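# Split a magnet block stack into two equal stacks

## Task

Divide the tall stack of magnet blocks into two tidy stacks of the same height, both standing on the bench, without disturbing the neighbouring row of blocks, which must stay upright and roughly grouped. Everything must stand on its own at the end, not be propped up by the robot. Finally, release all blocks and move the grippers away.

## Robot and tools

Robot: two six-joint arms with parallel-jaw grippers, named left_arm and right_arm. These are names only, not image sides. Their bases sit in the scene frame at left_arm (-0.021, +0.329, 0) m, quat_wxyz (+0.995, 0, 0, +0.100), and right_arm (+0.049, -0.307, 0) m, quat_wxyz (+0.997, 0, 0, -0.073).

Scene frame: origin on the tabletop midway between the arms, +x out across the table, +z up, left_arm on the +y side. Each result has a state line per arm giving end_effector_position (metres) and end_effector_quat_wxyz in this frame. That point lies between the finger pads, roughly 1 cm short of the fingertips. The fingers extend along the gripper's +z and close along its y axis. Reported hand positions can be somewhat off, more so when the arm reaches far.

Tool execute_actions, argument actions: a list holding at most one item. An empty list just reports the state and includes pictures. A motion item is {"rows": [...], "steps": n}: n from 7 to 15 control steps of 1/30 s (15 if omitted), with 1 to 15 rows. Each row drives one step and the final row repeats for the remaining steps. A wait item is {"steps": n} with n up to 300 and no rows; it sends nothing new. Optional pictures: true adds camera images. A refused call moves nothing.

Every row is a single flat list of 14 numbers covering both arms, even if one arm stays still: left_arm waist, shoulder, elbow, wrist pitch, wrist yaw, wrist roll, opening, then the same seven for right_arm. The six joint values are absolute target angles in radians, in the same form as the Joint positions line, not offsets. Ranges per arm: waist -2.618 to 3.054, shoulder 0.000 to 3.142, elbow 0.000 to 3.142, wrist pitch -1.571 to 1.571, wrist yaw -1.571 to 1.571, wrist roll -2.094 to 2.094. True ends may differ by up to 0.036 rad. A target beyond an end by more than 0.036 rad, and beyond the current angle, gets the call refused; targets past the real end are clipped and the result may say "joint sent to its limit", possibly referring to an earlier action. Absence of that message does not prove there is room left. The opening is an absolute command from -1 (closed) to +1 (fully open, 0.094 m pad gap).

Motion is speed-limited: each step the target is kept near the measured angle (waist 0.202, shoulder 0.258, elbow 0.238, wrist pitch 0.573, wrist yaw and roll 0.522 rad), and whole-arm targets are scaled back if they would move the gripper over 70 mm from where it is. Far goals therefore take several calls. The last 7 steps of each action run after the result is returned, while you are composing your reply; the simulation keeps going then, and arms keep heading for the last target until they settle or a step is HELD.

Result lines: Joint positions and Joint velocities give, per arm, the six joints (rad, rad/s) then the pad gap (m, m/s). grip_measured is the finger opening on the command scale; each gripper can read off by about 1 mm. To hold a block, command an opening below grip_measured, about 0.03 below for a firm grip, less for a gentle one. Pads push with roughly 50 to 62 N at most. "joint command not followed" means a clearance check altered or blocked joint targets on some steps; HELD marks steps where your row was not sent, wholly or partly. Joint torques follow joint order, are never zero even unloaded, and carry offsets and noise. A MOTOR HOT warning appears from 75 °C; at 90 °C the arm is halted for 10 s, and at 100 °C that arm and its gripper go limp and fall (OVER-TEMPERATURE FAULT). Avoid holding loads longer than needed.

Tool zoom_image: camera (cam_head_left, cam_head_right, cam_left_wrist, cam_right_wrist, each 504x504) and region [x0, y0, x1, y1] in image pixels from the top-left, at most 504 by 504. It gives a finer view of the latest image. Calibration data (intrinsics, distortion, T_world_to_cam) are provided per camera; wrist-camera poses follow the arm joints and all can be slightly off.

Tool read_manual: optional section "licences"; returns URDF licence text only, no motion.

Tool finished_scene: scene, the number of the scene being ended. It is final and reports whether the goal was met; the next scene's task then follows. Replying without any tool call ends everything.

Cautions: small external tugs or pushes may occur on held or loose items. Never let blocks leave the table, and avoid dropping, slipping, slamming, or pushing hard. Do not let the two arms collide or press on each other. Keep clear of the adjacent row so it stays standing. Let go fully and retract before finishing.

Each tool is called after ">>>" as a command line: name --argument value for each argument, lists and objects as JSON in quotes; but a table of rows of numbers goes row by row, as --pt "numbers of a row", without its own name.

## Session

>>> execute_actions --actions '[]'

Scene clock: 0.00 s of 4600.00 s.
left_arm: end_effector_position=(+0.2646, +0.3593, +0.1458) grip_measured=+1.000 end_effector_quat_wxyz=(+0.146, +0.906, -0.398, +0.010) | right_arm: end_effector_position=(+0.3419, -0.3952, +0.2884) grip_measured=+1.000 end_effector_quat_wxyz=(+0.635, +0.048, +0.744, +0.202)
Joint positions: left_arm=[ 0.053  1.775  1.569 -1.534  0.242 -2.041  0.094] | right_arm=[-0.683  0.908  0.658  0.021 -1.061  0.171  0.094]
Joint velocities: left_arm=[-0.012 -0.012 -0.007  0.022  0.007  0.022  0.   ] | right_arm=[-0.007 -0.007 -0.007 -0.022 -0.037 -0.007  0.   ]
Joint torques (N m, as the arm reports them, + toward a larger angle): no reading
camera_calibration (this result's frames):
cam_left_wrist: T_world_to_cam=[[0.546872, 0.788796, -0.280592, -0.378586], [0.562613, -0.0980518, 0.820885, -0.220902], [0.619999, -0.606784, -0.497409, 0.230638], [0, 0, 0, 1]] pos_world=[0.188325, 0.416915, 0.189828]
cam_right_wrist: T_world_to_cam=[[0.12338, -0.728116, -0.674259, -0.131961], [-0.684326, 0.429629, -0.589167, 0.620247], [0.718663, 0.534104, -0.445261, 0.194762], [0, 0, 0, 1]] pos_world=[0.300764, -0.466582, 0.363173]

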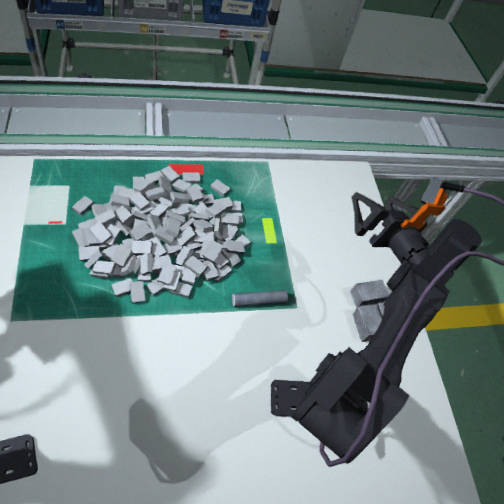

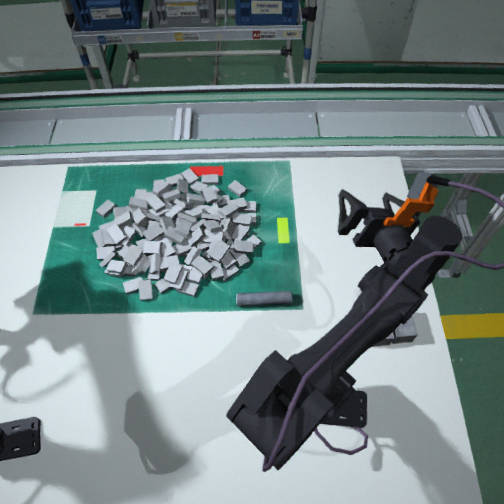

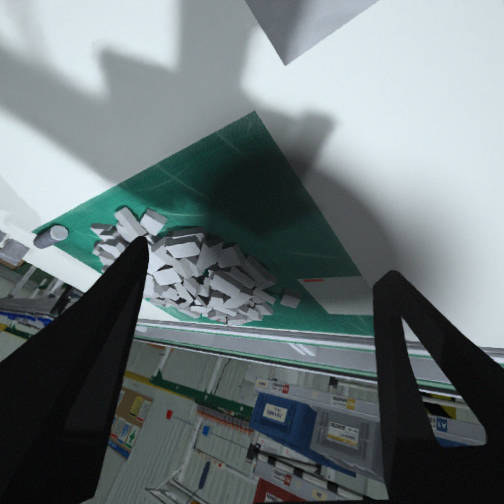

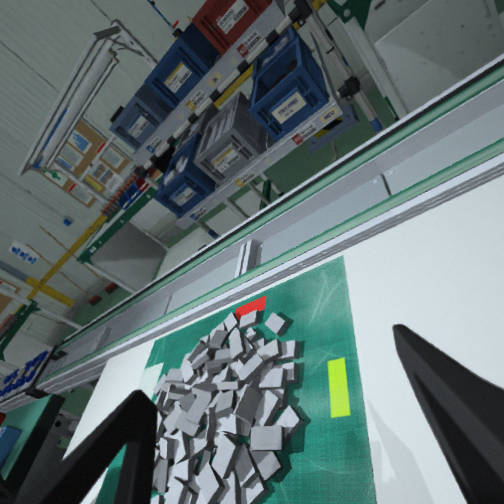

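>>> zoom_image --camera "cam_head_left" --region '[320, 260, 420, 360]'

>>> zoom_image --camera "cam_head_right" --region '[350, 280, 450, 380]'

>>> zoom_image --camera "cam_left_wrist" --region '[200, 0, 420, 110]'

>>> zoom_image --camera "cam_left_wrist" --region '[0, 200, 100, 300]'

Region (320, 260, 420, 360) of cam_head_left's 504x504 image, scaled by 5.040, with more detail than that image has.

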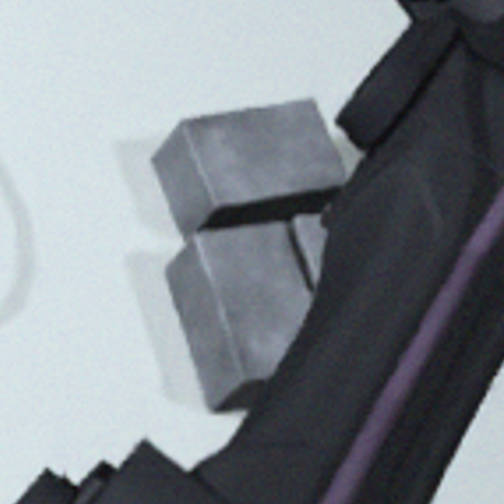

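Region (350, 280, 450, 380) of cam_head_right's 504x504 image, scaled by 5.040, with more detail than that image has.

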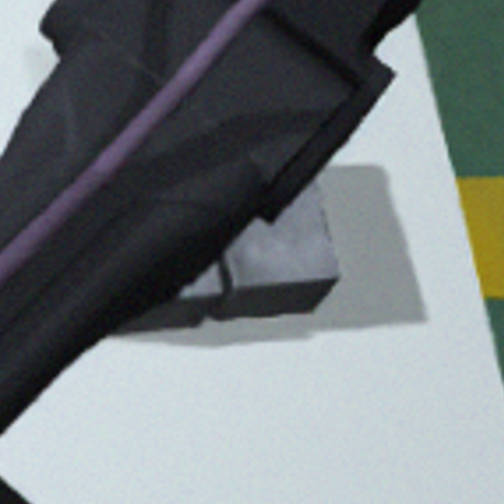

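Region (200, 0, 420, 110) of cam_left_wrist's 504x504 image, scaled by 2.291, with more detail than that image has.

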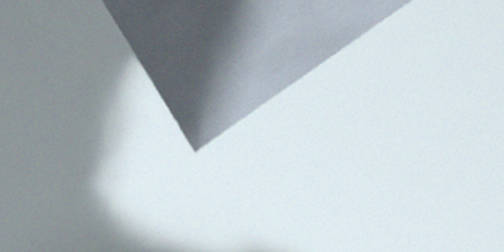

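Region (0, 200, 100, 300) of cam_left_wrist's 504x504 image, scaled by 5.040, with more detail than that image has.

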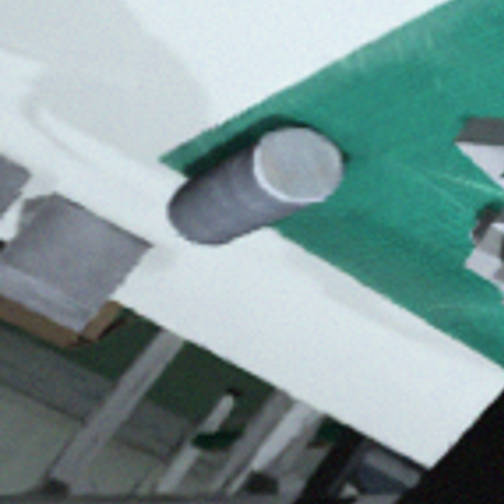

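>>> execute_actions --actions '[{"rows": [[0.053,1.758,1.568,-1.519,0.24,-1.934,1,-0.683,0.908,0.658,0.021,-1.061,0.171,1],[0.053,1.754,1.563,-1.516,0.236,-1.814,0.98,-0.683,0.908,0.658,0.021,-1.061,0.171,1],[0.053,1.747,1.556,-1.51,0.228,-1.674,0.95,-0.683,0.908,0.658,0.021,-1.061,0.171,1],[0.053,1.737,1.546,-1.503,0.218,-1.514,0.92,-0.683,0.908,0.658,0.021,-1.061,0.171,1],[0.053,1.724,1.533,-1.494,0.206,-1.334,0.89,-0.683,0.908,0.658,0.021,-1.061,0.171,1],[0.053,1.709,1.518,-1.484,0.191,-1.234,0.86,-0.683,0.908,0.658,0.021,-1.061,0.171,1],[0.053,1.692,1.501,-1.472,0.174,-1.134,0.83,-0.683,0.908,0.658,0.021,-1.061,0.171,1],[0.053,1.672,1.482,-1.459,0.156,-1.034,0.8,-0.683,0.908,0.658,0.021,-1.061,0.171,1],[0.053,1.652,1.461,-1.446,0.137,-0.934,0.77,-0.683,0.908,0.658,0.021,-1.061,0.171,1],[0.053,1.63,1.44,-1.432,0.118,-0.834,0.74,-0.683,0.908,0.658,0.021,-1.061,0.171,1],[0.053,1.608,1.417,-1.418,0.099,-0.734,0.71,-0.683,0.908,0.658,0.021,-1.061,0.171,1],[0.053,1.585,1.394,-1.405,0.08,-0.634,0.68,-0.683,0.908,0.658,0.021,-1.061,0.171,1],[0.053,1.562,1.372,-1.392,0.062,-0.534,0.65,-0.683,0.908,0.658,0.021,-1.061,0.171,1],[0.053,1.54,1.349,-1.38,0.045,-0.434,0.62,-0.683,0.908,0.658,0.021,-1.061,0.171,1],[0.053,1.518,1.328,-1.37,0.03,-0.334,0.59,-0.683,0.908,0.658,0.021,-1.061,0.171,1]], "steps": 15}]'

>>> execute_actions --actions '[{"rows": [[0.053,1.497,1.307,-1.361,0.018,-0.234,0.56,-0.683,0.908,0.658,0.021,-1.061,0.171,1],[0.053,1.478,1.288,-1.354,0.008,-0.134,0.53,-0.683,0.908,0.658,0.021,-1.061,0.171,1],[0.053,1.461,1.271,-1.348,0,-0.034,0.5,-0.683,0.908,0.658,0.021,-1.061,0.171,1],[0.053,1.446,1.256,-1.345,-0.004,0.066,0.47,-0.683,0.908,0.658,0.021,-1.061,0.171,1],[0.053,1.433,1.243,-1.344,-0.006,0.166,0.44,-0.683,0.908,0.658,0.021,-1.061,0.171,1],[0.053,1.423,1.233,-1.344,-0.006,0.266,0.42,-0.683,0.908,0.658,0.021,-1.061,0.171,1],[0.053,1.416,1.226,-1.344,-0.006,0.34,0.4,-0.683,0.908,0.658,0.021,-1.061,0.171,1],[0.053,1.411,1.221,-1.344,-0.006,0.35,0.4,-0.683,0.908,0.658,0.021,-1.061,0.171,1],[0.053,1.41,1.22,-1.344,-0.006,0.33,0.4,-0.683,0.908,0.658,0.021,-1.061,0.171,1],[0.053,1.41,1.22,-1.344,-0.006,0.29,0.4,-0.683,0.908,0.658,0.021,-1.061,0.171,1],[0.053,1.41,1.22,-1.344,-0.006,0.24,0.4,-0.683,0.908,0.658,0.021,-1.061,0.171,1],[0.053,1.41,1.22,-1.344,-0.006,0.205,0.4,-0.683,0.908,0.658,0.021,-1.061,0.171,1],[0.053,1.41,1.22,-1.344,-0.006,0.185,0.4,-0.683,0.908,0.658,0.021,-1.061,0.171,1],[0.053,1.41,1.22,-1.344,-0.006,0.175,0.4,-0.683,0.908,0.658,0.021,-1.061,0.171,1]], "steps": 15}]'

>>> execute_actions --actions '[{"steps": 15}]' --pictures true

Scene clock: 4.23 s of 4600.00 s.
left_arm: end_effector_position=(+0.2613, +0.3637, +0.1441) grip_measured=+0.815 end_effector_quat_wxyz=(+0.113, +0.752, -0.647, +0.051) | right_arm: end_effector_position=(+0.3419, -0.3952, +0.2884) grip_measured=+1.000 end_effector_quat_wxyz=(+0.635, +0.048, +0.744, +0.202)
Joint positions: left_arm=[ 0.053  1.73   1.519 -1.488  0.212 -1.454  0.085] | right_arm=[-0.683  0.908  0.658  0.021 -1.061  0.171  0.094]
Joint velocities: left_arm=[ 0.002 -0.476 -0.496  0.286 -0.33   2.835 -0.025] | right_arm=[ 0.022 -0.002 -0.002 -0.007  0.051  0.066  0.   ]
Joint torques (N m, as the arm reports them, + toward a larger angle): left_arm=[ 0.14 -8.92  5.93  0.01  0.02 -0.04] | right_arm=[-0.03 -1.92  7.9   1.24 -0.15  0.02]
Steps of this call (steps 1 to 90: nothing new was sent; then 0.97 s passed at rest; steps 91 to 98: the first 8 steps of this action). Readings (joint positions):
91: left_arm=[0.053 1.775 1.569 -1.533 0.242 -2.024] | right_arm=[-0.683 0.908 0.658 0.021 -1.061 0.171]
92: left_arm=[0.053 1.775 1.569 -1.531 0.242 -1.987] | right_arm=[-0.683 0.908 0.658 0.021 -1.061 0.171]
94: left_arm=[0.053 1.773 1.566 -1.523 0.240 -1.854] | right_arm=[-0.683 0.908 0.658 0.021 -1.061 0.171]
98: the state above

Scene clock: 4.73 s of 4600.00 s.
left_arm: end_effector_position=(+0.2075, +0.3842, +0.1423) grip_measured=+0.405 end_effector_quat_wxyz=(-0.003, -0.116, +0.993, -0.013) | right_arm: end_effector_position=(+0.3419, -0.3952, +0.2884) grip_measured=+1.000 end_effector_quat_wxyz=(+0.635, +0.048, +0.744, +0.202)
Joint positions: left_arm=[ 0.053  1.441  1.242 -1.381  0.024  0.021  0.066] | right_arm=[-0.683  0.908  0.658  0.021 -1.061  0.171  0.094]
Joint velocities: left_arm=[ 0.002 -0.217 -0.217  0.051 -0.212  2.161 -0.004] | right_arm=[ 0.002  0.002  0.007 -0.037  0.037  0.007  0.   ]
Joint torques (N m, as the arm reports them, + toward a larger angle): left_arm=[ 0.08 -5.51  6.13  0.73 -0.07  0.03] | right_arm=[-0.04 -1.99  7.82  1.24 -0.15  0.02]
Steps of this call (steps 1 to 7: the last 7 steps of your previous action; steps 8 to 15: the first 8 steps of this action). Readings (joint positions):
8: left_arm=[0.053 1.552 1.352 -1.414 0.094 -0.655] | right_arm=[-0.683 0.908 0.658 0.021 -1.061 0.171]
9: left_arm=[0.053 1.530 1.331 -1.406 0.079 -0.555] | right_arm=[-0.683 0.908 0.658 0.021 -1.061 0.171]
11: left_arm=[0.053 1.492 1.293 -1.393 0.054 -0.355] | right_arm=[-0.683 0.908 0.658 0.021 -1.061 0.171]
15: the state above

Scene clock: 5.23 s of 4600.00 s.
left_arm: end_effector_position=(+0.2067, +0.3880, +0.1412) grip_measured=+0.403 end_effector_quat_wxyz=(+0.001, -0.042, +0.999, -0.001) | right_arm: end_effector_position=(+0.3419, -0.3952, +0.2884) grip_measured=+1.000 end_effector_quat_wxyz=(+0.635, +0.048, +0.744, +0.202)
Joint positions: left_arm=[ 0.053  1.431  1.229 -1.367  0.002  0.168  0.066] | right_arm=[-0.683  0.908  0.658  0.021 -1.061  0.171  0.094]
Joint velocities: left_arm=[ 0.017 -0.002 -0.002  0.095 -0.007  0.081  0.001] | right_arm=[-0.027 -0.017 -0.002  0.007  0.037  0.022  0.   ]
Joint torques (N m, as the arm reports them, + toward a larger angle): left_arm=[ 0.02 -5.8   6.02  0.66 -0.05  0.08] | right_arm=[-0.07 -1.92  7.91  1.23 -0.15  0.01]
Kept back: nothing.
Steps of this call (steps 1 to 7: the last 7 steps of your previous action; steps 8 to 15: the robot went on to your last target). Readings (joint positions):
1: left_arm=[0.053 1.435 1.236 -1.380 0.020 0.083] | right_arm=[-0.683 0.908 0.658 0.021 -1.061 0.171]
2: left_arm=[0.053 1.432 1.232 -1.380 0.017 0.125] | right_arm=[-0.683 0.908 0.658 0.021 -1.061 0.171]
4: left_arm=[0.053 1.431 1.229 -1.377 0.012 0.160] | right_arm=[-0.683 0.908 0.658 0.021 -1.061 0.171]
8: left_arm=[0.053 1.431 1.229 -1.370 0.005 0.167] | right_arm=[-0.683 0.908 0.658 0.021 -1.061 0.171]
15: the state above
camera_calibration (this result's frames):
cam_left_wrist: T_world_to_cam=[[0.310588, -0.95054, 0.00301833, 0.312807], [-0.553858, -0.17839, 0.813277, 0.0813238], [-0.772513, -0.254265, -0.58187, 0.444648], [0, 0, 0, 1]] pos_world=[0.291384, 0.424902, 0.191644]
cam_right_wrist: T_world_to_cam=[[0.12338, -0.728116, -0.674259, -0.131961], [-0.684326, 0.429629, -0.589167, 0.620247], [0.718663, 0.534104, -0.445261, 0.194762], [0, 0, 0, 1]] pos_world=[0.300764, -0.466582, 0.363173]

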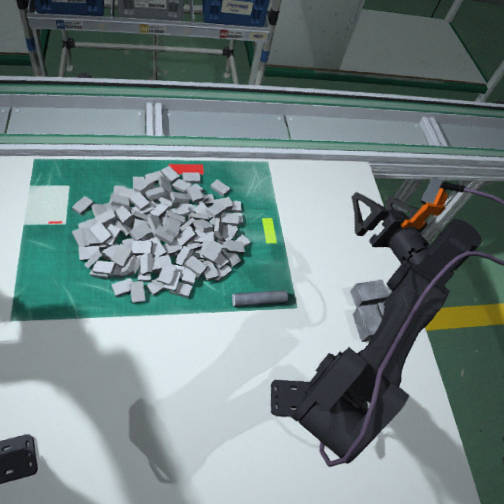

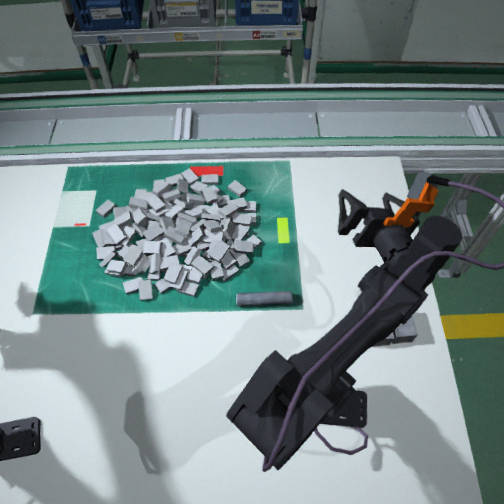

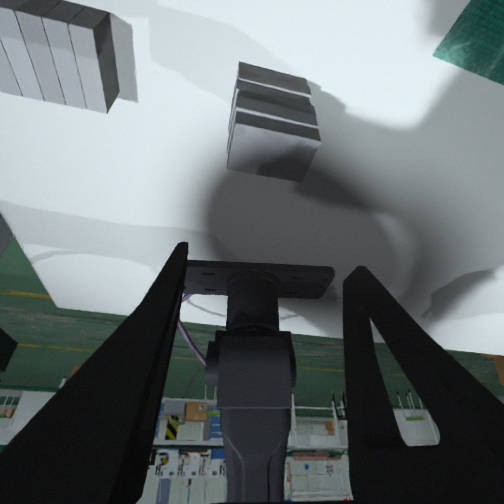

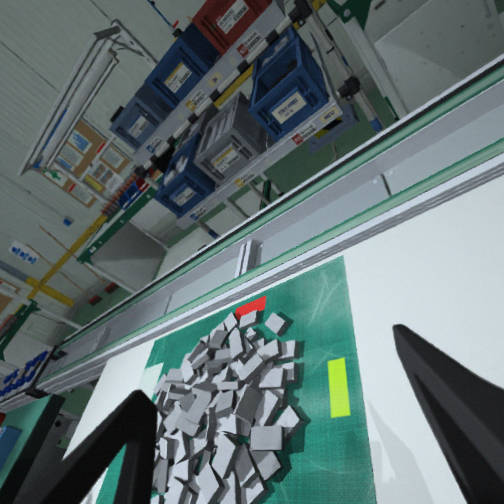

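>>> zoom_image --camera "cam_left_wrist" --region '[205, 50, 345, 190]'

>>> zoom_image --camera "cam_left_wrist" --region '[0, 0, 160, 130]'

Region (205, 50, 345, 190) of cam_left_wrist's 504x504 image, scaled by 3.600, with more detail than that image has.

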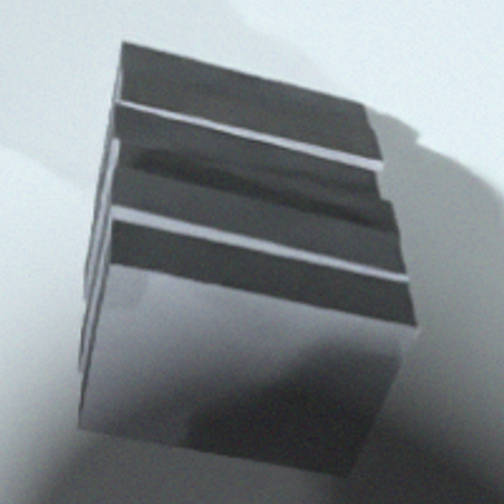

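Region (0, 0, 160, 130) of cam_left_wrist's 504x504 image, scaled by 3.150, with more detail than that image has; it fills the top 410 rows of this view, and the rest is white.

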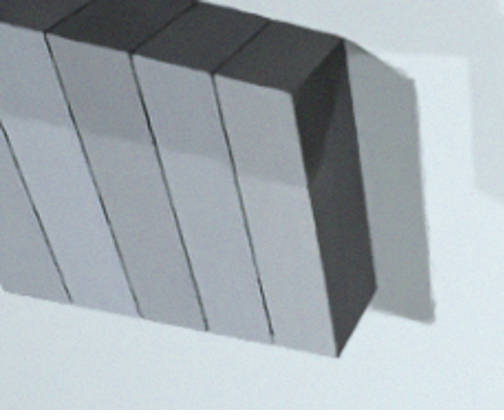

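>>> execute_actions --actions '[{"rows": [[0.053,1.415,1.218,-1.344,-0.006,0.175,0.4,-0.683,0.908,0.658,0.021,-1.061,0.171,1],[0.053,1.42,1.212,-1.344,-0.006,0.175,0.4,-0.683,0.908,0.658,0.021,-1.061,0.171,1],[0.053,1.425,1.202,-1.333,-0.006,0.175,0.4,-0.683,0.908,0.658,0.021,-1.061,0.171,1],[0.053,1.43,1.189,-1.309,-0.006,0.175,0.4,-0.683,0.908,0.658,0.021,-1.061,0.171,1],[0.053,1.434,1.172,-1.282,-0.006,0.175,0.4,-0.683,0.908,0.658,0.021,-1.061,0.171,1],[0.053,1.438,1.153,-1.251,-0.006,0.175,0.4,-0.683,0.908,0.658,0.021,-1.061,0.171,1],[0.053,1.442,1.131,-1.218,-0.006,0.175,0.4,-0.683,0.908,0.658,0.021,-1.061,0.171,1],[0.053,1.446,1.108,-1.183,-0.006,0.175,0.4,-0.683,0.908,0.658,0.021,-1.061,0.171,1],[0.053,1.451,1.083,-1.147,-0.006,0.175,0.4,-0.683,0.908,0.658,0.021,-1.061,0.171,1],[0.053,1.456,1.057,-1.112,-0.006,0.175,0.4,-0.683,0.908,0.658,0.021,-1.061,0.171,1],[0.053,1.461,1.032,-1.077,-0.006,0.175,0.4,-0.683,0.908,0.658,0.021,-1.061,0.171,1],[0.053,1.466,1.007,-1.044,-0.006,0.175,0.4,-0.683,0.908,0.658,0.021,-1.061,0.171,1],[0.053,1.471,0.984,-1.013,-0.006,0.175,0.4,-0.683,0.908,0.658,0.021,-1.061,0.171,1],[0.053,1.476,0.962,-0.986,-0.006,0.175,0.4,-0.683,0.908,0.658,0.021,-1.061,0.171,1],[0.053,1.48,0.943,-0.963,-0.006,0.175,0.4,-0.683,0.908,0.658,0.021,-1.061,0.171,1]], "steps": 15}]'

>>> execute_actions --actions '[{"rows": [[0.053,1.484,0.926,-0.945,-0.006,0.175,0.37,-0.683,0.908,0.658,0.021,-1.061,0.171,1],[0.053,1.486,0.913,-0.932,-0.006,0.175,0.33,-0.683,0.908,0.658,0.021,-1.061,0.171,1],[0.053,1.488,0.903,-0.924,-0.006,0.175,0.28,-0.683,0.908,0.658,0.021,-1.061,0.171,1],[0.053,1.489,0.897,-0.921,-0.006,0.175,0.23,-0.683,0.908,0.658,0.021,-1.061,0.171,1],[0.053,1.489,0.895,-0.925,-0.006,0.175,0.18,-0.683,0.908,0.658,0.021,-1.061,0.171,1],[0.053,1.489,0.895,-0.933,-0.006,0.175,0.14,-0.683,0.908,0.658,0.021,-1.061,0.171,1],[0.053,1.489,0.895,-0.947,-0.006,0.175,0.1,-0.683,0.908,0.658,0.021,-1.061,0.171,1],[0.053,1.489,0.895,-0.956,-0.006,0.175,0.08,-0.683,0.908,0.658,0.021,-1.061,0.171,1]], "steps": 10}]'

>>> execute_actions --actions '[{"steps": 14}]' --pictures true

Scene clock: 10.20 s of 4600.00 s.
left_arm: end_effector_position=(+0.2070, +0.3882, +0.1225) grip_measured=+0.403 end_effector_quat_wxyz=(+0.001, -0.042, +0.999, -0.000) | right_arm: end_effector_position=(+0.3419, -0.3952, +0.2884) grip_measured=+1.000 end_effector_quat_wxyz=(+0.635, +0.048, +0.744, +0.202)
Joint positions: left_arm=[ 0.053  1.432  1.155 -1.292  0.001  0.169  0.066] | right_arm=[-0.683  0.908  0.658  0.021 -1.061  0.171  0.094]
Joint velocities: left_arm=[ 0.002  0.027 -0.623  0.637  0.037  0.051 -0.001] | right_arm=[-0.002 -0.007 -0.007 -0.022 -0.007 -0.037  0.   ]
Joint torques (N m, as the arm reports them, + toward a larger angle): left_arm=[ 0.13 -3.24  5.85  0.6  -0.06  0.07] | right_arm=[-0.01 -1.95  7.87  1.24 -0.15  0.03]
Steps of this call (steps 1 to 15: the robot went on to your last target; steps 16 to 90: nothing new was sent; then 1.70 s passed at rest; steps 91 to 98: the first 8 steps of this action). Readings (joint positions):
91: left_arm=[0.053 1.431 1.229 -1.366 0.001 0.169] | right_arm=[-0.683 0.908 0.658 0.021 -1.061 0.171]
92: left_arm=[0.053 1.431 1.229 -1.366 0.001 0.169] | right_arm=[-0.683 0.908 0.658 0.021 -1.061 0.171]
94: left_arm=[0.053 1.431 1.220 -1.357 0.001 0.169] | right_arm=[-0.683 0.908 0.658 0.021 -1.061 0.171]
98: the state above

Scene clock: 10.53 s of 4600.00 s.
left_arm: end_effector_position=(+0.2039, +0.3875, +0.0546) grip_measured=+0.303 end_effector_quat_wxyz=(-0.008, -0.042, +0.999, -0.002) | right_arm: end_effector_position=(+0.3419, -0.3952, +0.2884) grip_measured=+1.000 end_effector_quat_wxyz=(+0.635, +0.048, +0.744, +0.202)
Joint positions: left_arm=[ 0.053  1.485  0.927 -1.03   0.001  0.169  0.061] | right_arm=[-0.683  0.908  0.658  0.021 -1.061  0.171  0.094]
Joint velocities: left_arm=[ 0.002  0.1   -0.432  0.549  0.066 -0.022 -0.04 ] | right_arm=[ 0.002  0.002  0.007 -0.066  0.022 -0.007  0.   ]
Joint torques (N m, as the arm reports them, + toward a larger angle): left_arm=[-0.03 -4.7   6.76  0.65 -0.08  0.09] | right_arm=[-0.07 -1.96  7.85  1.23 -0.15  0.03]
Steps of this call (steps 1 to 7: the last 7 steps of your previous action; steps 8 to 10: the first 3 steps of this action). Readings (joint positions):
8: left_arm=[0.053 1.475 0.962 -1.072 0.001 0.169] | right_arm=[-0.683 0.908 0.658 0.021 -1.061 0.171]
9: left_arm=[0.053 1.480 0.943 -1.049 0.001 0.169] | right_arm=[-0.683 0.908 0.658 0.021 -1.061 0.171]
10: the state above

Scene clock: 11.00 s of 4600.00 s.
left_arm: end_effector_position=(+0.2070, +0.3883, +0.0467) grip_measured=+0.083 end_effector_quat_wxyz=(+0.001, -0.042, +0.999, -0.000) | right_arm: end_effector_position=(+0.3419, -0.3952, +0.2884) grip_measured=+1.000 end_effector_quat_wxyz=(+0.635, +0.048, +0.744, +0.202)
Joint positions: left_arm=[ 0.053  1.49   0.899 -0.978  0.001  0.169  0.051] | right_arm=[-0.683  0.908  0.658  0.021 -1.061  0.171  0.094]
Joint velocities: left_arm=[ 0.002  0.012 -0.002  0.007  0.037  0.066 -0.001] | right_arm=[ 0.032 -0.007  0.007  0.066 -0.066 -0.007  0.   ]
Joint torques (N m, as the arm reports them, + toward a larger angle): left_arm=[ 0.03 -4.6   6.    0.67 -0.06  0.07] | right_arm=[-0.02 -1.93  7.85  1.21 -0.13  0.03]
Kept back: nothing.
Steps of this call (steps 1 to 7: the last 7 steps of your previous action; steps 8 to 14: the robot went on to your last target). Readings (joint positions):
1: left_arm=[0.053 1.488 0.915 -1.014 0.001 0.169] | right_arm=[-0.683 0.908 0.658 0.021 -1.061 0.171]
2: left_arm=[0.053 1.489 0.906 -1.002 0.001 0.169] | right_arm=[-0.683 0.908 0.658 0.021 -1.061 0.171]
4: left_arm=[0.053 1.490 0.899 -0.990 0.001 0.169] | right_arm=[-0.683 0.908 0.658 0.021 -1.061 0.171]
8: left_arm=[0.053 1.490 0.899 -0.982 0.001 0.169] | right_arm=[-0.683 0.908 0.658 0.021 -1.061 0.171]
14: the state above
camera_calibration (this result's frames):
cam_left_wrist: T_world_to_cam=[[0.310227, -0.95066, 0.00225618, 0.313361], [-0.553771, -0.178781, 0.81325, 0.158482], [-0.772721, -0.253541, -0.58191, 0.389769], [0, 0, 0, 1]] pos_world=[0.291733, 0.425056, 0.0972179]
cam_right_wrist: T_world_to_cam=[[0.12338, -0.728116, -0.674259, -0.131961], [-0.684326, 0.429629, -0.589167, 0.620247], [0.718663, 0.534104, -0.445261, 0.194762], [0, 0, 0, 1]] pos_world=[0.300764, -0.466582, 0.363173]

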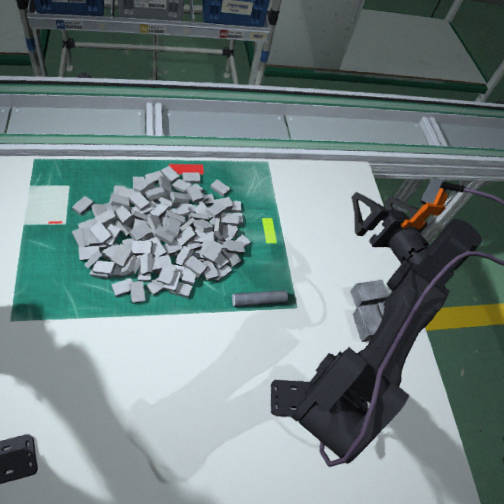

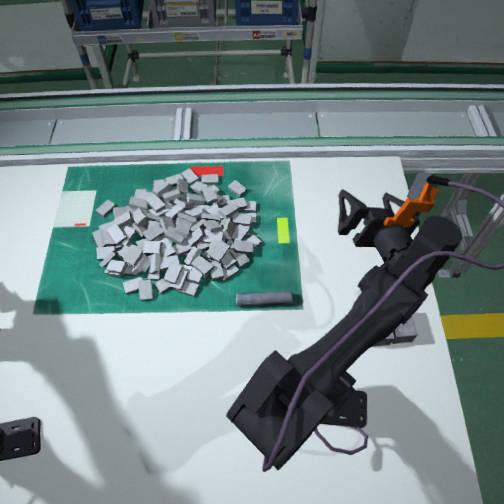

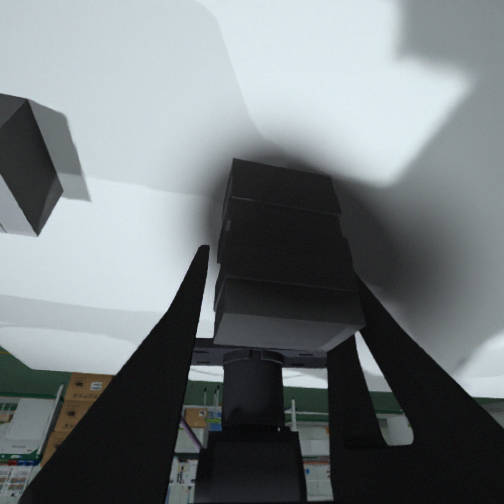

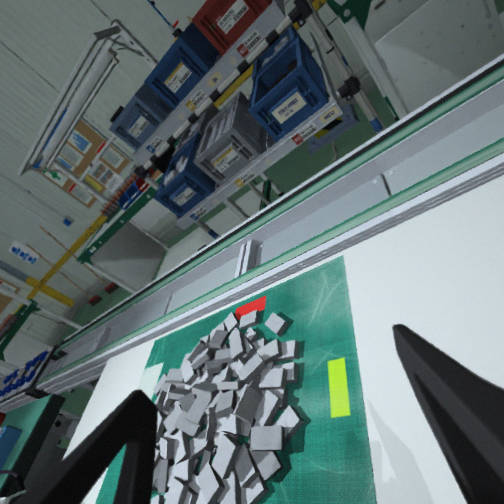

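>>> execute_actions --actions '[]'

Scene clock: 12.13 s of 4600.00 s.
left_arm: end_effector_position=(+0.2072, +0.3883, +0.0467) grip_measured=+0.083 end_effector_quat_wxyz=(+0.001, -0.042, +0.999, -0.000) | right_arm: end_effector_position=(+0.3419, -0.3952, +0.2884) grip_measured=+1.000 end_effector_quat_wxyz=(+0.635, +0.048, +0.744, +0.202)
Joint positions: left_arm=[ 0.053  1.49   0.899 -0.978  0.001  0.169  0.051] | right_arm=[-0.683  0.908  0.658  0.021 -1.061  0.171  0.094]
Joint velocities: left_arm=[ 0.002 -0.007 -0.012 -0.022 -0.007 -0.022  0.001] | right_arm=[-0.012 -0.007  0.002  0.051 -0.037  0.11   0.   ]
Joint torques (N m, as the arm reports them, + toward a larger angle): left_arm=[ 0.05 -4.58  6.15  0.68 -0.07  0.08] | right_arm=[ 0.   -1.91  7.86  1.22 -0.15  0.01]
Kept back: nothing.
Steps of this call (steps 1 to 30: the robot went on to your last target; steps 31 to 34: nothing new was sent). Readings (joint positions):
1: left_arm=[0.053 1.490 0.899 -0.978 0.001 0.169] | right_arm=[-0.683 0.908 0.658 0.021 -1.061 0.171]
2: left_arm=[0.053 1.490 0.899 -0.978 0.001 0.169] | right_arm=[-0.683 0.908 0.658 0.021 -1.061 0.171]
4: left_arm=[0.053 1.490 0.899 -0.978 0.001 0.169] | right_arm=[-0.683 0.908 0.658 0.021 -1.061 0.171]
8: left_arm=[0.053 1.490 0.899 -0.978 0.001 0.169] | right_arm=[-0.683 0.908 0.658 0.021 -1.061 0.171]
34: the state above
All arms were judged still, so your last target was given up. Only a new action makes them travel on or press farther. Fingers that are still opening or closing keep moving.
camera_calibration (this result's frames):
cam_left_wrist: T_world_to_cam=[[0.310225, -0.95066, 0.00230397, 0.313348], [-0.554371, -0.178936, 0.812806, 0.158798], [-0.772291, -0.25343, -0.582529, 0.38982], [0, 0, 0, 1]] pos_world=[0.291879, 0.425094, 0.0972878]
cam_right_wrist: T_world_to_cam=[[0.12338, -0.728116, -0.674259, -0.131961], [-0.684326, 0.429629, -0.589167, 0.620247], [0.718663, 0.534104, -0.445261, 0.194762], [0, 0, 0, 1]] pos_world=[0.300764, -0.466582, 0.363173]

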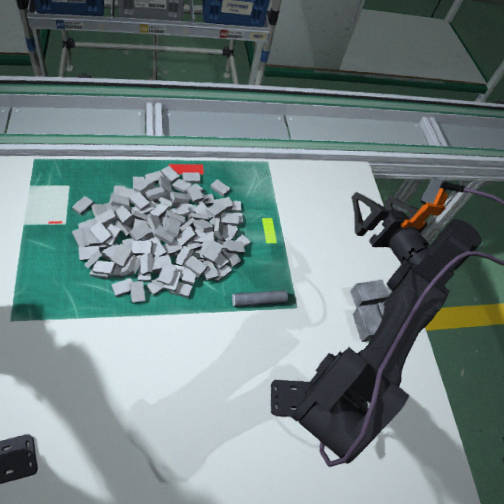

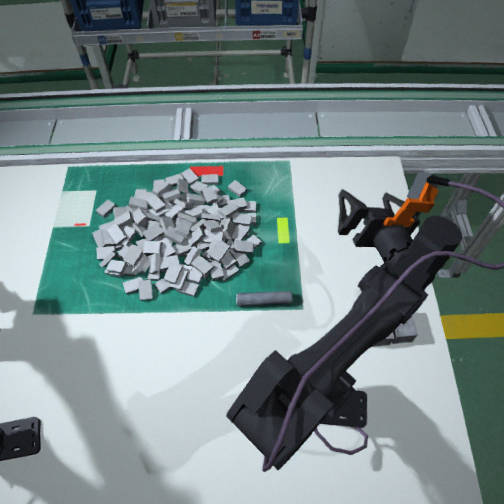

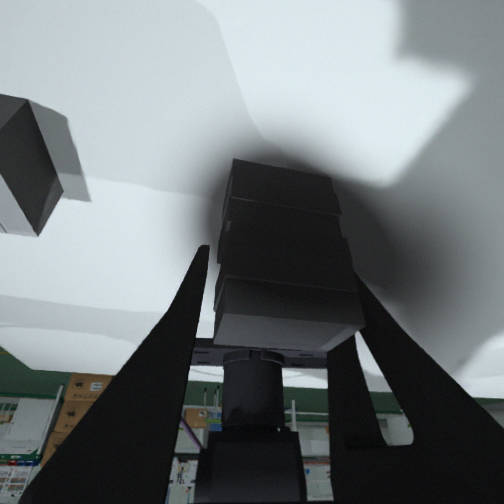

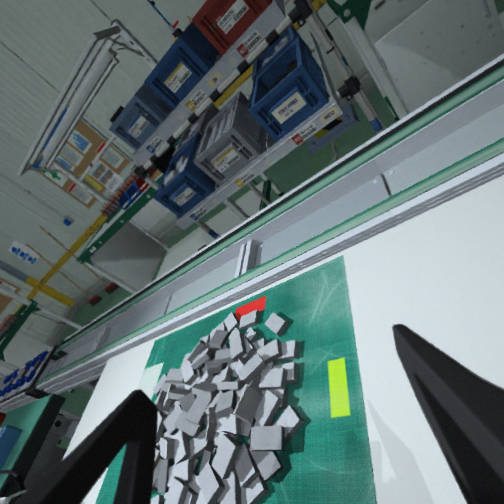

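>>> zoom_image --camera "cam_left_wrist" --region '[170, 140, 400, 370]'

Region (170, 140, 400, 370) of cam_left_wrist's 504x504 image, scaled by 2.191, with more detail than that image has.

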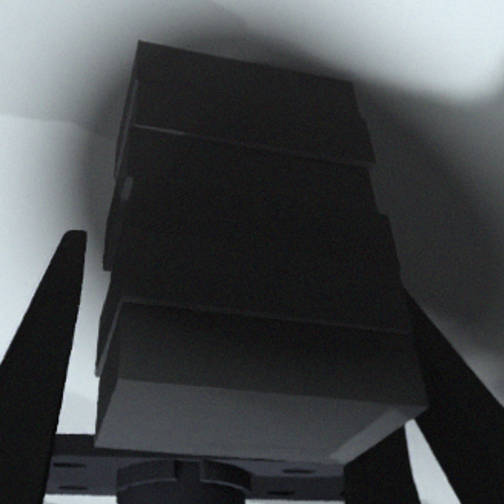

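>>> execute_actions --actions '[{"rows": [[0.053,1.489,0.895,-0.956,-0.006,0.175,0.04,-0.683,0.908,0.658,0.021,-1.061,0.171,1],[0.053,1.489,0.895,-0.956,-0.006,0.175,0.0,-0.683,0.908,0.658,0.021,-1.061,0.171,1],[0.053,1.489,0.895,-0.956,-0.006,0.175,-0.03,-0.683,0.908,0.658,0.021,-1.061,0.171,1],[0.053,1.489,0.895,-0.956,-0.006,0.175,-0.055,-0.683,0.908,0.658,0.021,-1.061,0.171,1],[0.053,1.489,0.895,-0.956,-0.006,0.175,-0.075,-0.683,0.908,0.658,0.021,-1.061,0.171,1],[0.053,1.489,0.895,-0.956,-0.006,0.175,-0.095,-0.683,0.908,0.658,0.021,-1.061,0.171,1],[0.053,1.489,0.895,-0.956,-0.006,0.175,-0.11,-0.683,0.908,0.658,0.021,-1.061,0.171,1],[0.053,1.489,0.895,-0.956,-0.006,0.175,-0.125,-0.683,0.908,0.658,0.021,-1.061,0.171,1],[0.053,1.489,0.895,-0.956,-0.006,0.175,-0.14,-0.683,0.908,0.658,0.021,-1.061,0.171,1]], "steps": 10}]'

>>> execute_actions --actions '[{"steps": 12}]' --pictures true

Scene clock: 13.87 s of 4600.00 s.
left_arm: end_effector_position=(+0.2072, +0.3883, +0.0467) grip_measured=-0.014 end_effector_quat_wxyz=(+0.001, -0.042, +0.999, -0.000) | right_arm: end_effector_position=(+0.3419, -0.3952, +0.2884) grip_measured=+1.000 end_effector_quat_wxyz=(+0.635, +0.048, +0.744, +0.202)
Joint positions: left_arm=[ 0.053  1.49   0.899 -0.978  0.001  0.169  0.046] | right_arm=[-0.683  0.908  0.658  0.021 -1.061  0.171  0.094]
Joint velocities: left_arm=[ 0.002 -0.012 -0.002 -0.022  0.095  0.022 -0.027] | right_arm=[-0.007 -0.007 -0.022 -0.11  -0.007  0.007  0.   ]
Joint torques (N m, as the arm reports them, + toward a larger angle): left_arm=[ 0.13 -4.6   6.08  0.67 -0.1   0.05] | right_arm=[-0.08 -1.95  7.88  1.24 -0.15  0.03]
Steps of this call (steps 1 to 49: nothing new was sent; steps 50 to 52: the first 3 steps of this action). Readings (joint positions):
50: left_arm=[0.053 1.490 0.899 -0.978 0.001 0.169] | right_arm=[-0.683 0.908 0.658 0.021 -1.061 0.171]
51: left_arm=[0.053 1.490 0.899 -0.978 0.001 0.169] | right_arm=[-0.683 0.908 0.658 0.021 -1.061 0.171]
52: the state above

Scene clock: 14.27 s of 4600.00 s.
left_arm: end_effector_position=(+0.2074, +0.3880, +0.0467) grip_measured=-0.103 end_effector_quat_wxyz=(+0.002, -0.042, +0.999, -0.001) | right_arm: end_effector_position=(+0.3419, -0.3952, +0.2884) grip_measured=+1.000 end_effector_quat_wxyz=(+0.635, +0.048, +0.744, +0.202)
Joint positions: left_arm=[ 0.053  1.49   0.899 -0.977  0.003  0.169  0.042] | right_arm=[-0.683  0.908  0.658  0.021 -1.061  0.171  0.094]
Joint velocities: left_arm=[-0.017 -0.002  0.002 -0.022  0.022 -0.066 -0.001] | right_arm=[ 0.002  0.002 -0.017 -0.022 -0.022  0.007  0.   ]
Joint torques (N m, as the arm reports them, + toward a larger angle): left_arm=[ 0.04 -4.61  5.98  0.68 -0.1   0.06] | right_arm=[-0.06 -1.96  7.88  1.24 -0.14  0.03]
Kept back: nothing.
Steps of this call (steps 1 to 7: the last 7 steps of your previous action; steps 8 to 12: the robot went on to your last target). Readings (joint positions):
1: left_arm=[0.053 1.490 0.899 -0.978 0.002 0.169] | right_arm=[-0.683 0.908 0.658 0.021 -1.061 0.171]
2: left_arm=[0.053 1.490 0.899 -0.978 0.003 0.169] | right_arm=[-0.683 0.908 0.658 0.021 -1.061 0.171]
4: left_arm=[0.053 1.490 0.899 -0.978 0.003 0.169] | right_arm=[-0.683 0.908 0.658 0.021 -1.061 0.171]
8: left_arm=[0.053 1.490 0.899 -0.977 0.003 0.169] | right_arm=[-0.683 0.908 0.658 0.021 -1.061 0.171]
12: the state above
camera_calibration (this result's frames):
cam_left_wrist: T_world_to_cam=[[0.309854, -0.950775, 0.00423037, 0.313034], [-0.555129, -0.177299, 0.812648, 0.15837], [-0.771895, -0.254151, -0.582739, 0.390087], [0, 0, 0, 1]] pos_world=[0.292027, 0.424844, 0.097296]
cam_right_wrist: T_world_to_cam=[[0.12338, -0.728116, -0.674259, -0.131961], [-0.684326, 0.429629, -0.589167, 0.620247], [0.718663, 0.534104, -0.445261, 0.194762], [0, 0, 0, 1]] pos_world=[0.300764, -0.466582, 0.363173]

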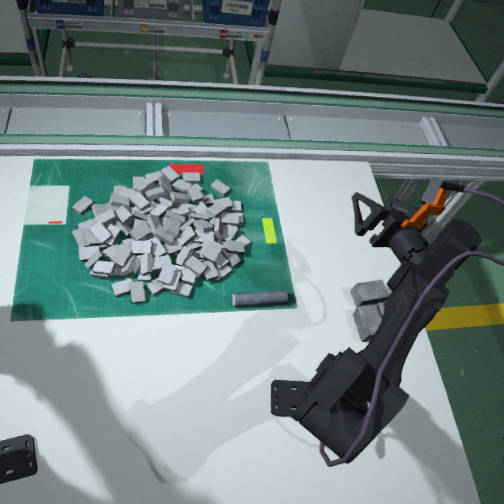

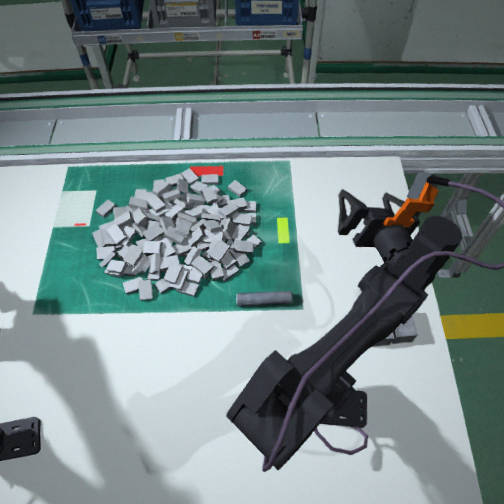

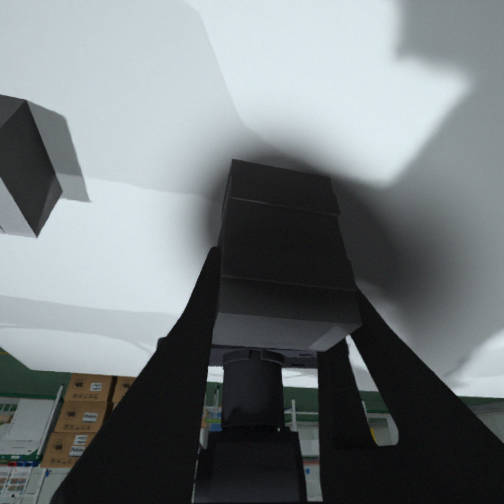

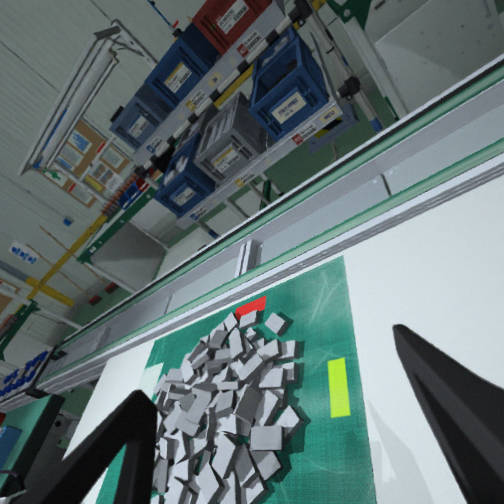

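>>> execute_actions --actions '[{"rows": [[0.053,1.480,0.911,-0.972,-0.003,0.172,-0.14,-0.683,0.908,0.658,0.021,-1.061,0.171,1],[0.053,1.471,0.927,-0.987,-0.003,0.172,-0.14,-0.683,0.908,0.658,0.021,-1.061,0.171,1],[0.053,1.4696,0.929,-0.9985,-0.003,0.172,-0.14,-0.683,0.908,0.658,0.021,-1.061,0.171,1],[0.053,1.4683,0.932,-1.0068,-0.003,0.172,-0.14,-0.683,0.908,0.658,0.021,-1.061,0.171,1],[0.053,1.4664,0.9366,-1.0163,-0.003,0.172,-0.14,-0.683,0.908,0.658,0.021,-1.061,0.171,1],[0.053,1.4638,0.9428,-1.0265,-0.003,0.172,-0.14,-0.683,0.908,0.658,0.021,-1.061,0.171,1],[0.053,1.4607,0.9499,-1.0367,-0.003,0.172,-0.14,-0.683,0.908,0.658,0.021,-1.061,0.171,1],[0.053,1.4575,0.9575,-1.0463,-0.003,0.172,-0.14,-0.683,0.908,0.658,0.021,-1.061,0.171,1],[0.053,1.4543,0.9651,-1.0545,-0.003,0.172,-0.14,-0.683,0.908,0.658,0.021,-1.061,0.171,1],[0.053,1.4513,0.9723,-1.0607,-0.003,0.172,-0.14,-0.683,0.908,0.658,0.021,-1.061,0.171,1],[0.053,1.4487,0.9784,-1.0647,-0.003,0.172,-0.14,-0.683,0.908,0.658,0.021,-1.061,0.171,1],[0.053,1.4467,0.983,-1.066,-0.003,0.172,-0.14,-0.683,0.908,0.658,0.021,-1.061,0.171,1],[0.053,1.4454,0.986,-1.066,-0.003,0.172,-0.14,-0.683,0.908,0.658,0.021,-1.061,0.171,1],[0.053,1.445,0.987,-1.066,-0.003,0.172,-0.14,-0.683,0.908,0.658,0.021,-1.061,0.171,1]], "steps": 14}]'

>>> execute_actions --actions '[{"steps": 11}]' --pictures true

Scene clock: 16.47 s of 4600.00 s.
left_arm: end_effector_position=(+0.2045, +0.3873, +0.0478) grip_measured=-0.103 end_effector_quat_wxyz=(-0.005, -0.042, +0.999, -0.002) | right_arm: end_effector_position=(+0.3419, -0.3952, +0.2884) grip_measured=+1.000 end_effector_quat_wxyz=(+0.635, +0.048, +0.744, +0.202)
Joint positions: left_arm=[ 0.053  1.49   0.904 -0.995  0.003  0.169  0.042] | right_arm=[-0.683  0.908  0.658  0.021 -1.061  0.171  0.094]
Joint velocities: left_arm=[-0.007  0.002  0.081 -0.256 -0.007  0.037 -0.001] | right_arm=[-0.002 -0.007  0.017  0.007  0.051 -0.037  0.   ]
Joint torques (N m, as the arm reports them, + toward a larger angle): left_arm=[ 0.08 -6.66 10.1   0.4  -0.06  0.03] | right_arm=[-0.02 -1.97  7.86  1.24 -0.15  0.03]
Steps of this call (steps 1 to 15: the robot went on to your last target; steps 16 to 59: nothing new was sent; steps 60 to 66: the first 7 steps of this action). Readings (joint positions):
60: left_arm=[0.053 1.490 0.899 -0.977 0.003 0.169] | right_arm=[-0.683 0.908 0.658 0.021 -1.061 0.171]
61: left_arm=[0.053 1.490 0.899 -0.978 0.003 0.169] | right_arm=[-0.683 0.908 0.658 0.021 -1.061 0.171]
63: left_arm=[0.053 1.490 0.899 -0.979 0.003 0.169] | right_arm=[-0.683 0.908 0.658 0.021 -1.061 0.171]
66: the state above

Scene clock: 16.83 s of 4600.00 s.
left_arm: end_effector_position=(+0.2083, +0.3883, +0.0635) grip_measured=-0.103 end_effector_quat_wxyz=(+0.002, -0.042, +0.999, -0.001) | right_arm: end_effector_position=(+0.3419, -0.3952, +0.2884) grip_measured=+1.000 end_effector_quat_wxyz=(+0.635, +0.048, +0.744, +0.202)
Joint positions: left_arm=[ 0.053  1.472  0.954 -1.049  0.003  0.169  0.042] | right_arm=[-0.683  0.908  0.658  0.021 -1.061  0.171  0.094]
Joint velocities: left_arm=[ 0.027  0.002  0.012 -0.022 -0.037 -0.066 -0.001] | right_arm=[-0.007  0.007  0.012 -0.022 -0.022 -0.051  0.   ]
Joint torques (N m, as the arm reports them, + toward a larger angle): left_arm=[ 0.08 -6.5   9.59  0.29 -0.04  0.04] | right_arm=[-0.05 -1.93  7.86  1.24 -0.15  0.03]
Kept back: nothing.
Steps of this call (steps 1 to 7: the last 7 steps of your previous action; steps 8 to 11: the robot went on to your last target). Readings (joint positions):
1: left_arm=[0.053 1.490 0.908 -1.005 0.003 0.169] | right_arm=[-0.683 0.908 0.658 0.021 -1.061 0.171]
2: left_arm=[0.053 1.490 0.914 -1.015 0.003 0.169] | right_arm=[-0.683 0.908 0.658 0.021 -1.061 0.171]
4: left_arm=[0.053 1.489 0.928 -1.032 0.003 0.169] | right_arm=[-0.683 0.908 0.658 0.021 -1.061 0.171]
8: left_arm=[0.053 1.476 0.949 -1.047 0.003 0.169] | right_arm=[-0.683 0.908 0.658 0.021 -1.061 0.171]
11: the state above
camera_calibration (this result's frames):
cam_left_wrist: T_world_to_cam=[[0.309856, -0.950776, 0.00384964, 0.312994], [-0.555051, -0.1776, 0.812636, 0.145404], [-0.771951, -0.253937, -0.582759, 0.400597], [0, 0, 0, 1]] pos_world=[0.292965, 0.425137, 0.114086]
cam_right_wrist: T_world_to_cam=[[0.12338, -0.728116, -0.674259, -0.131961], [-0.684326, 0.429629, -0.589167, 0.620247], [0.718663, 0.534104, -0.445261, 0.194762], [0, 0, 0, 1]] pos_world=[0.300764, -0.466582, 0.363173]

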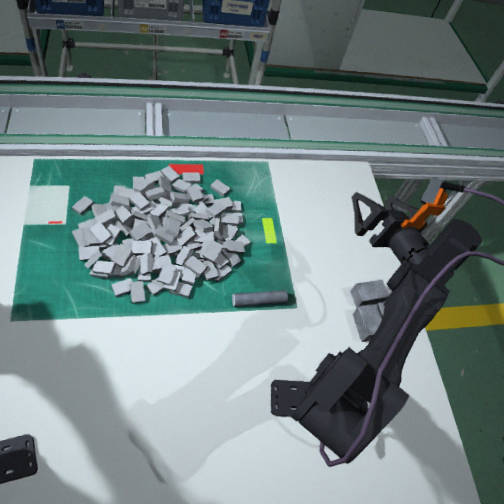

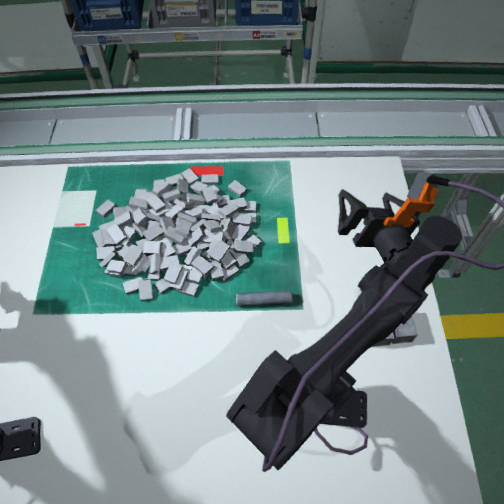

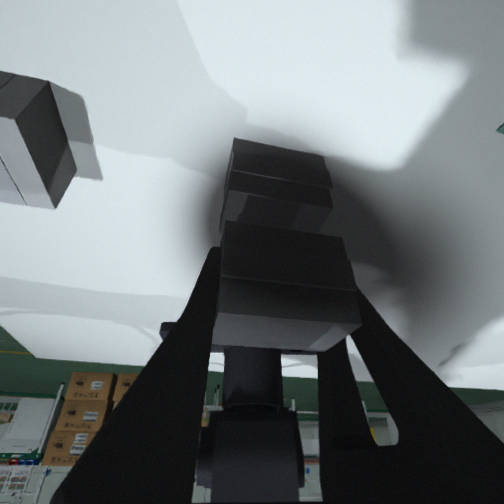

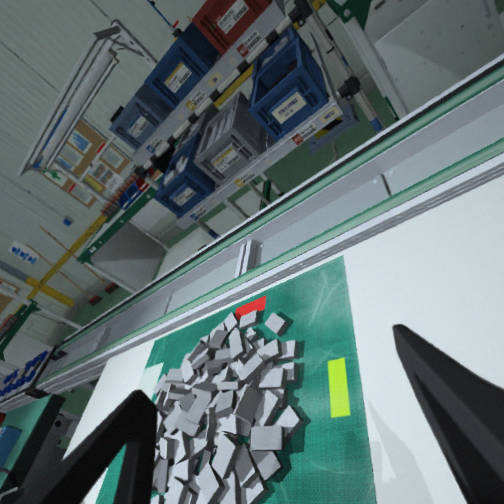

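>>> zoom_image --camera "cam_left_wrist" --region '[170, 125, 400, 355]'

Region (170, 125, 400, 355) of cam_left_wrist's 504x504 image, scaled by 2.191, with more detail than that image has.

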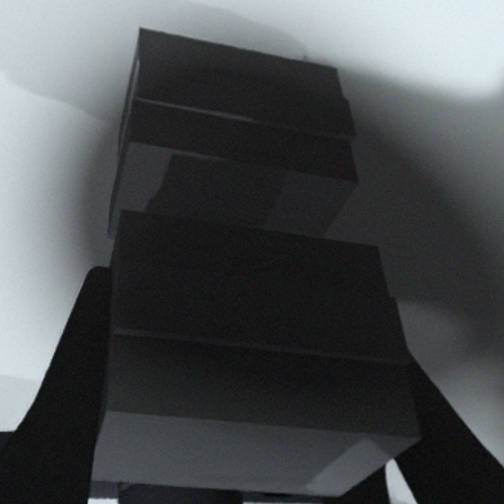

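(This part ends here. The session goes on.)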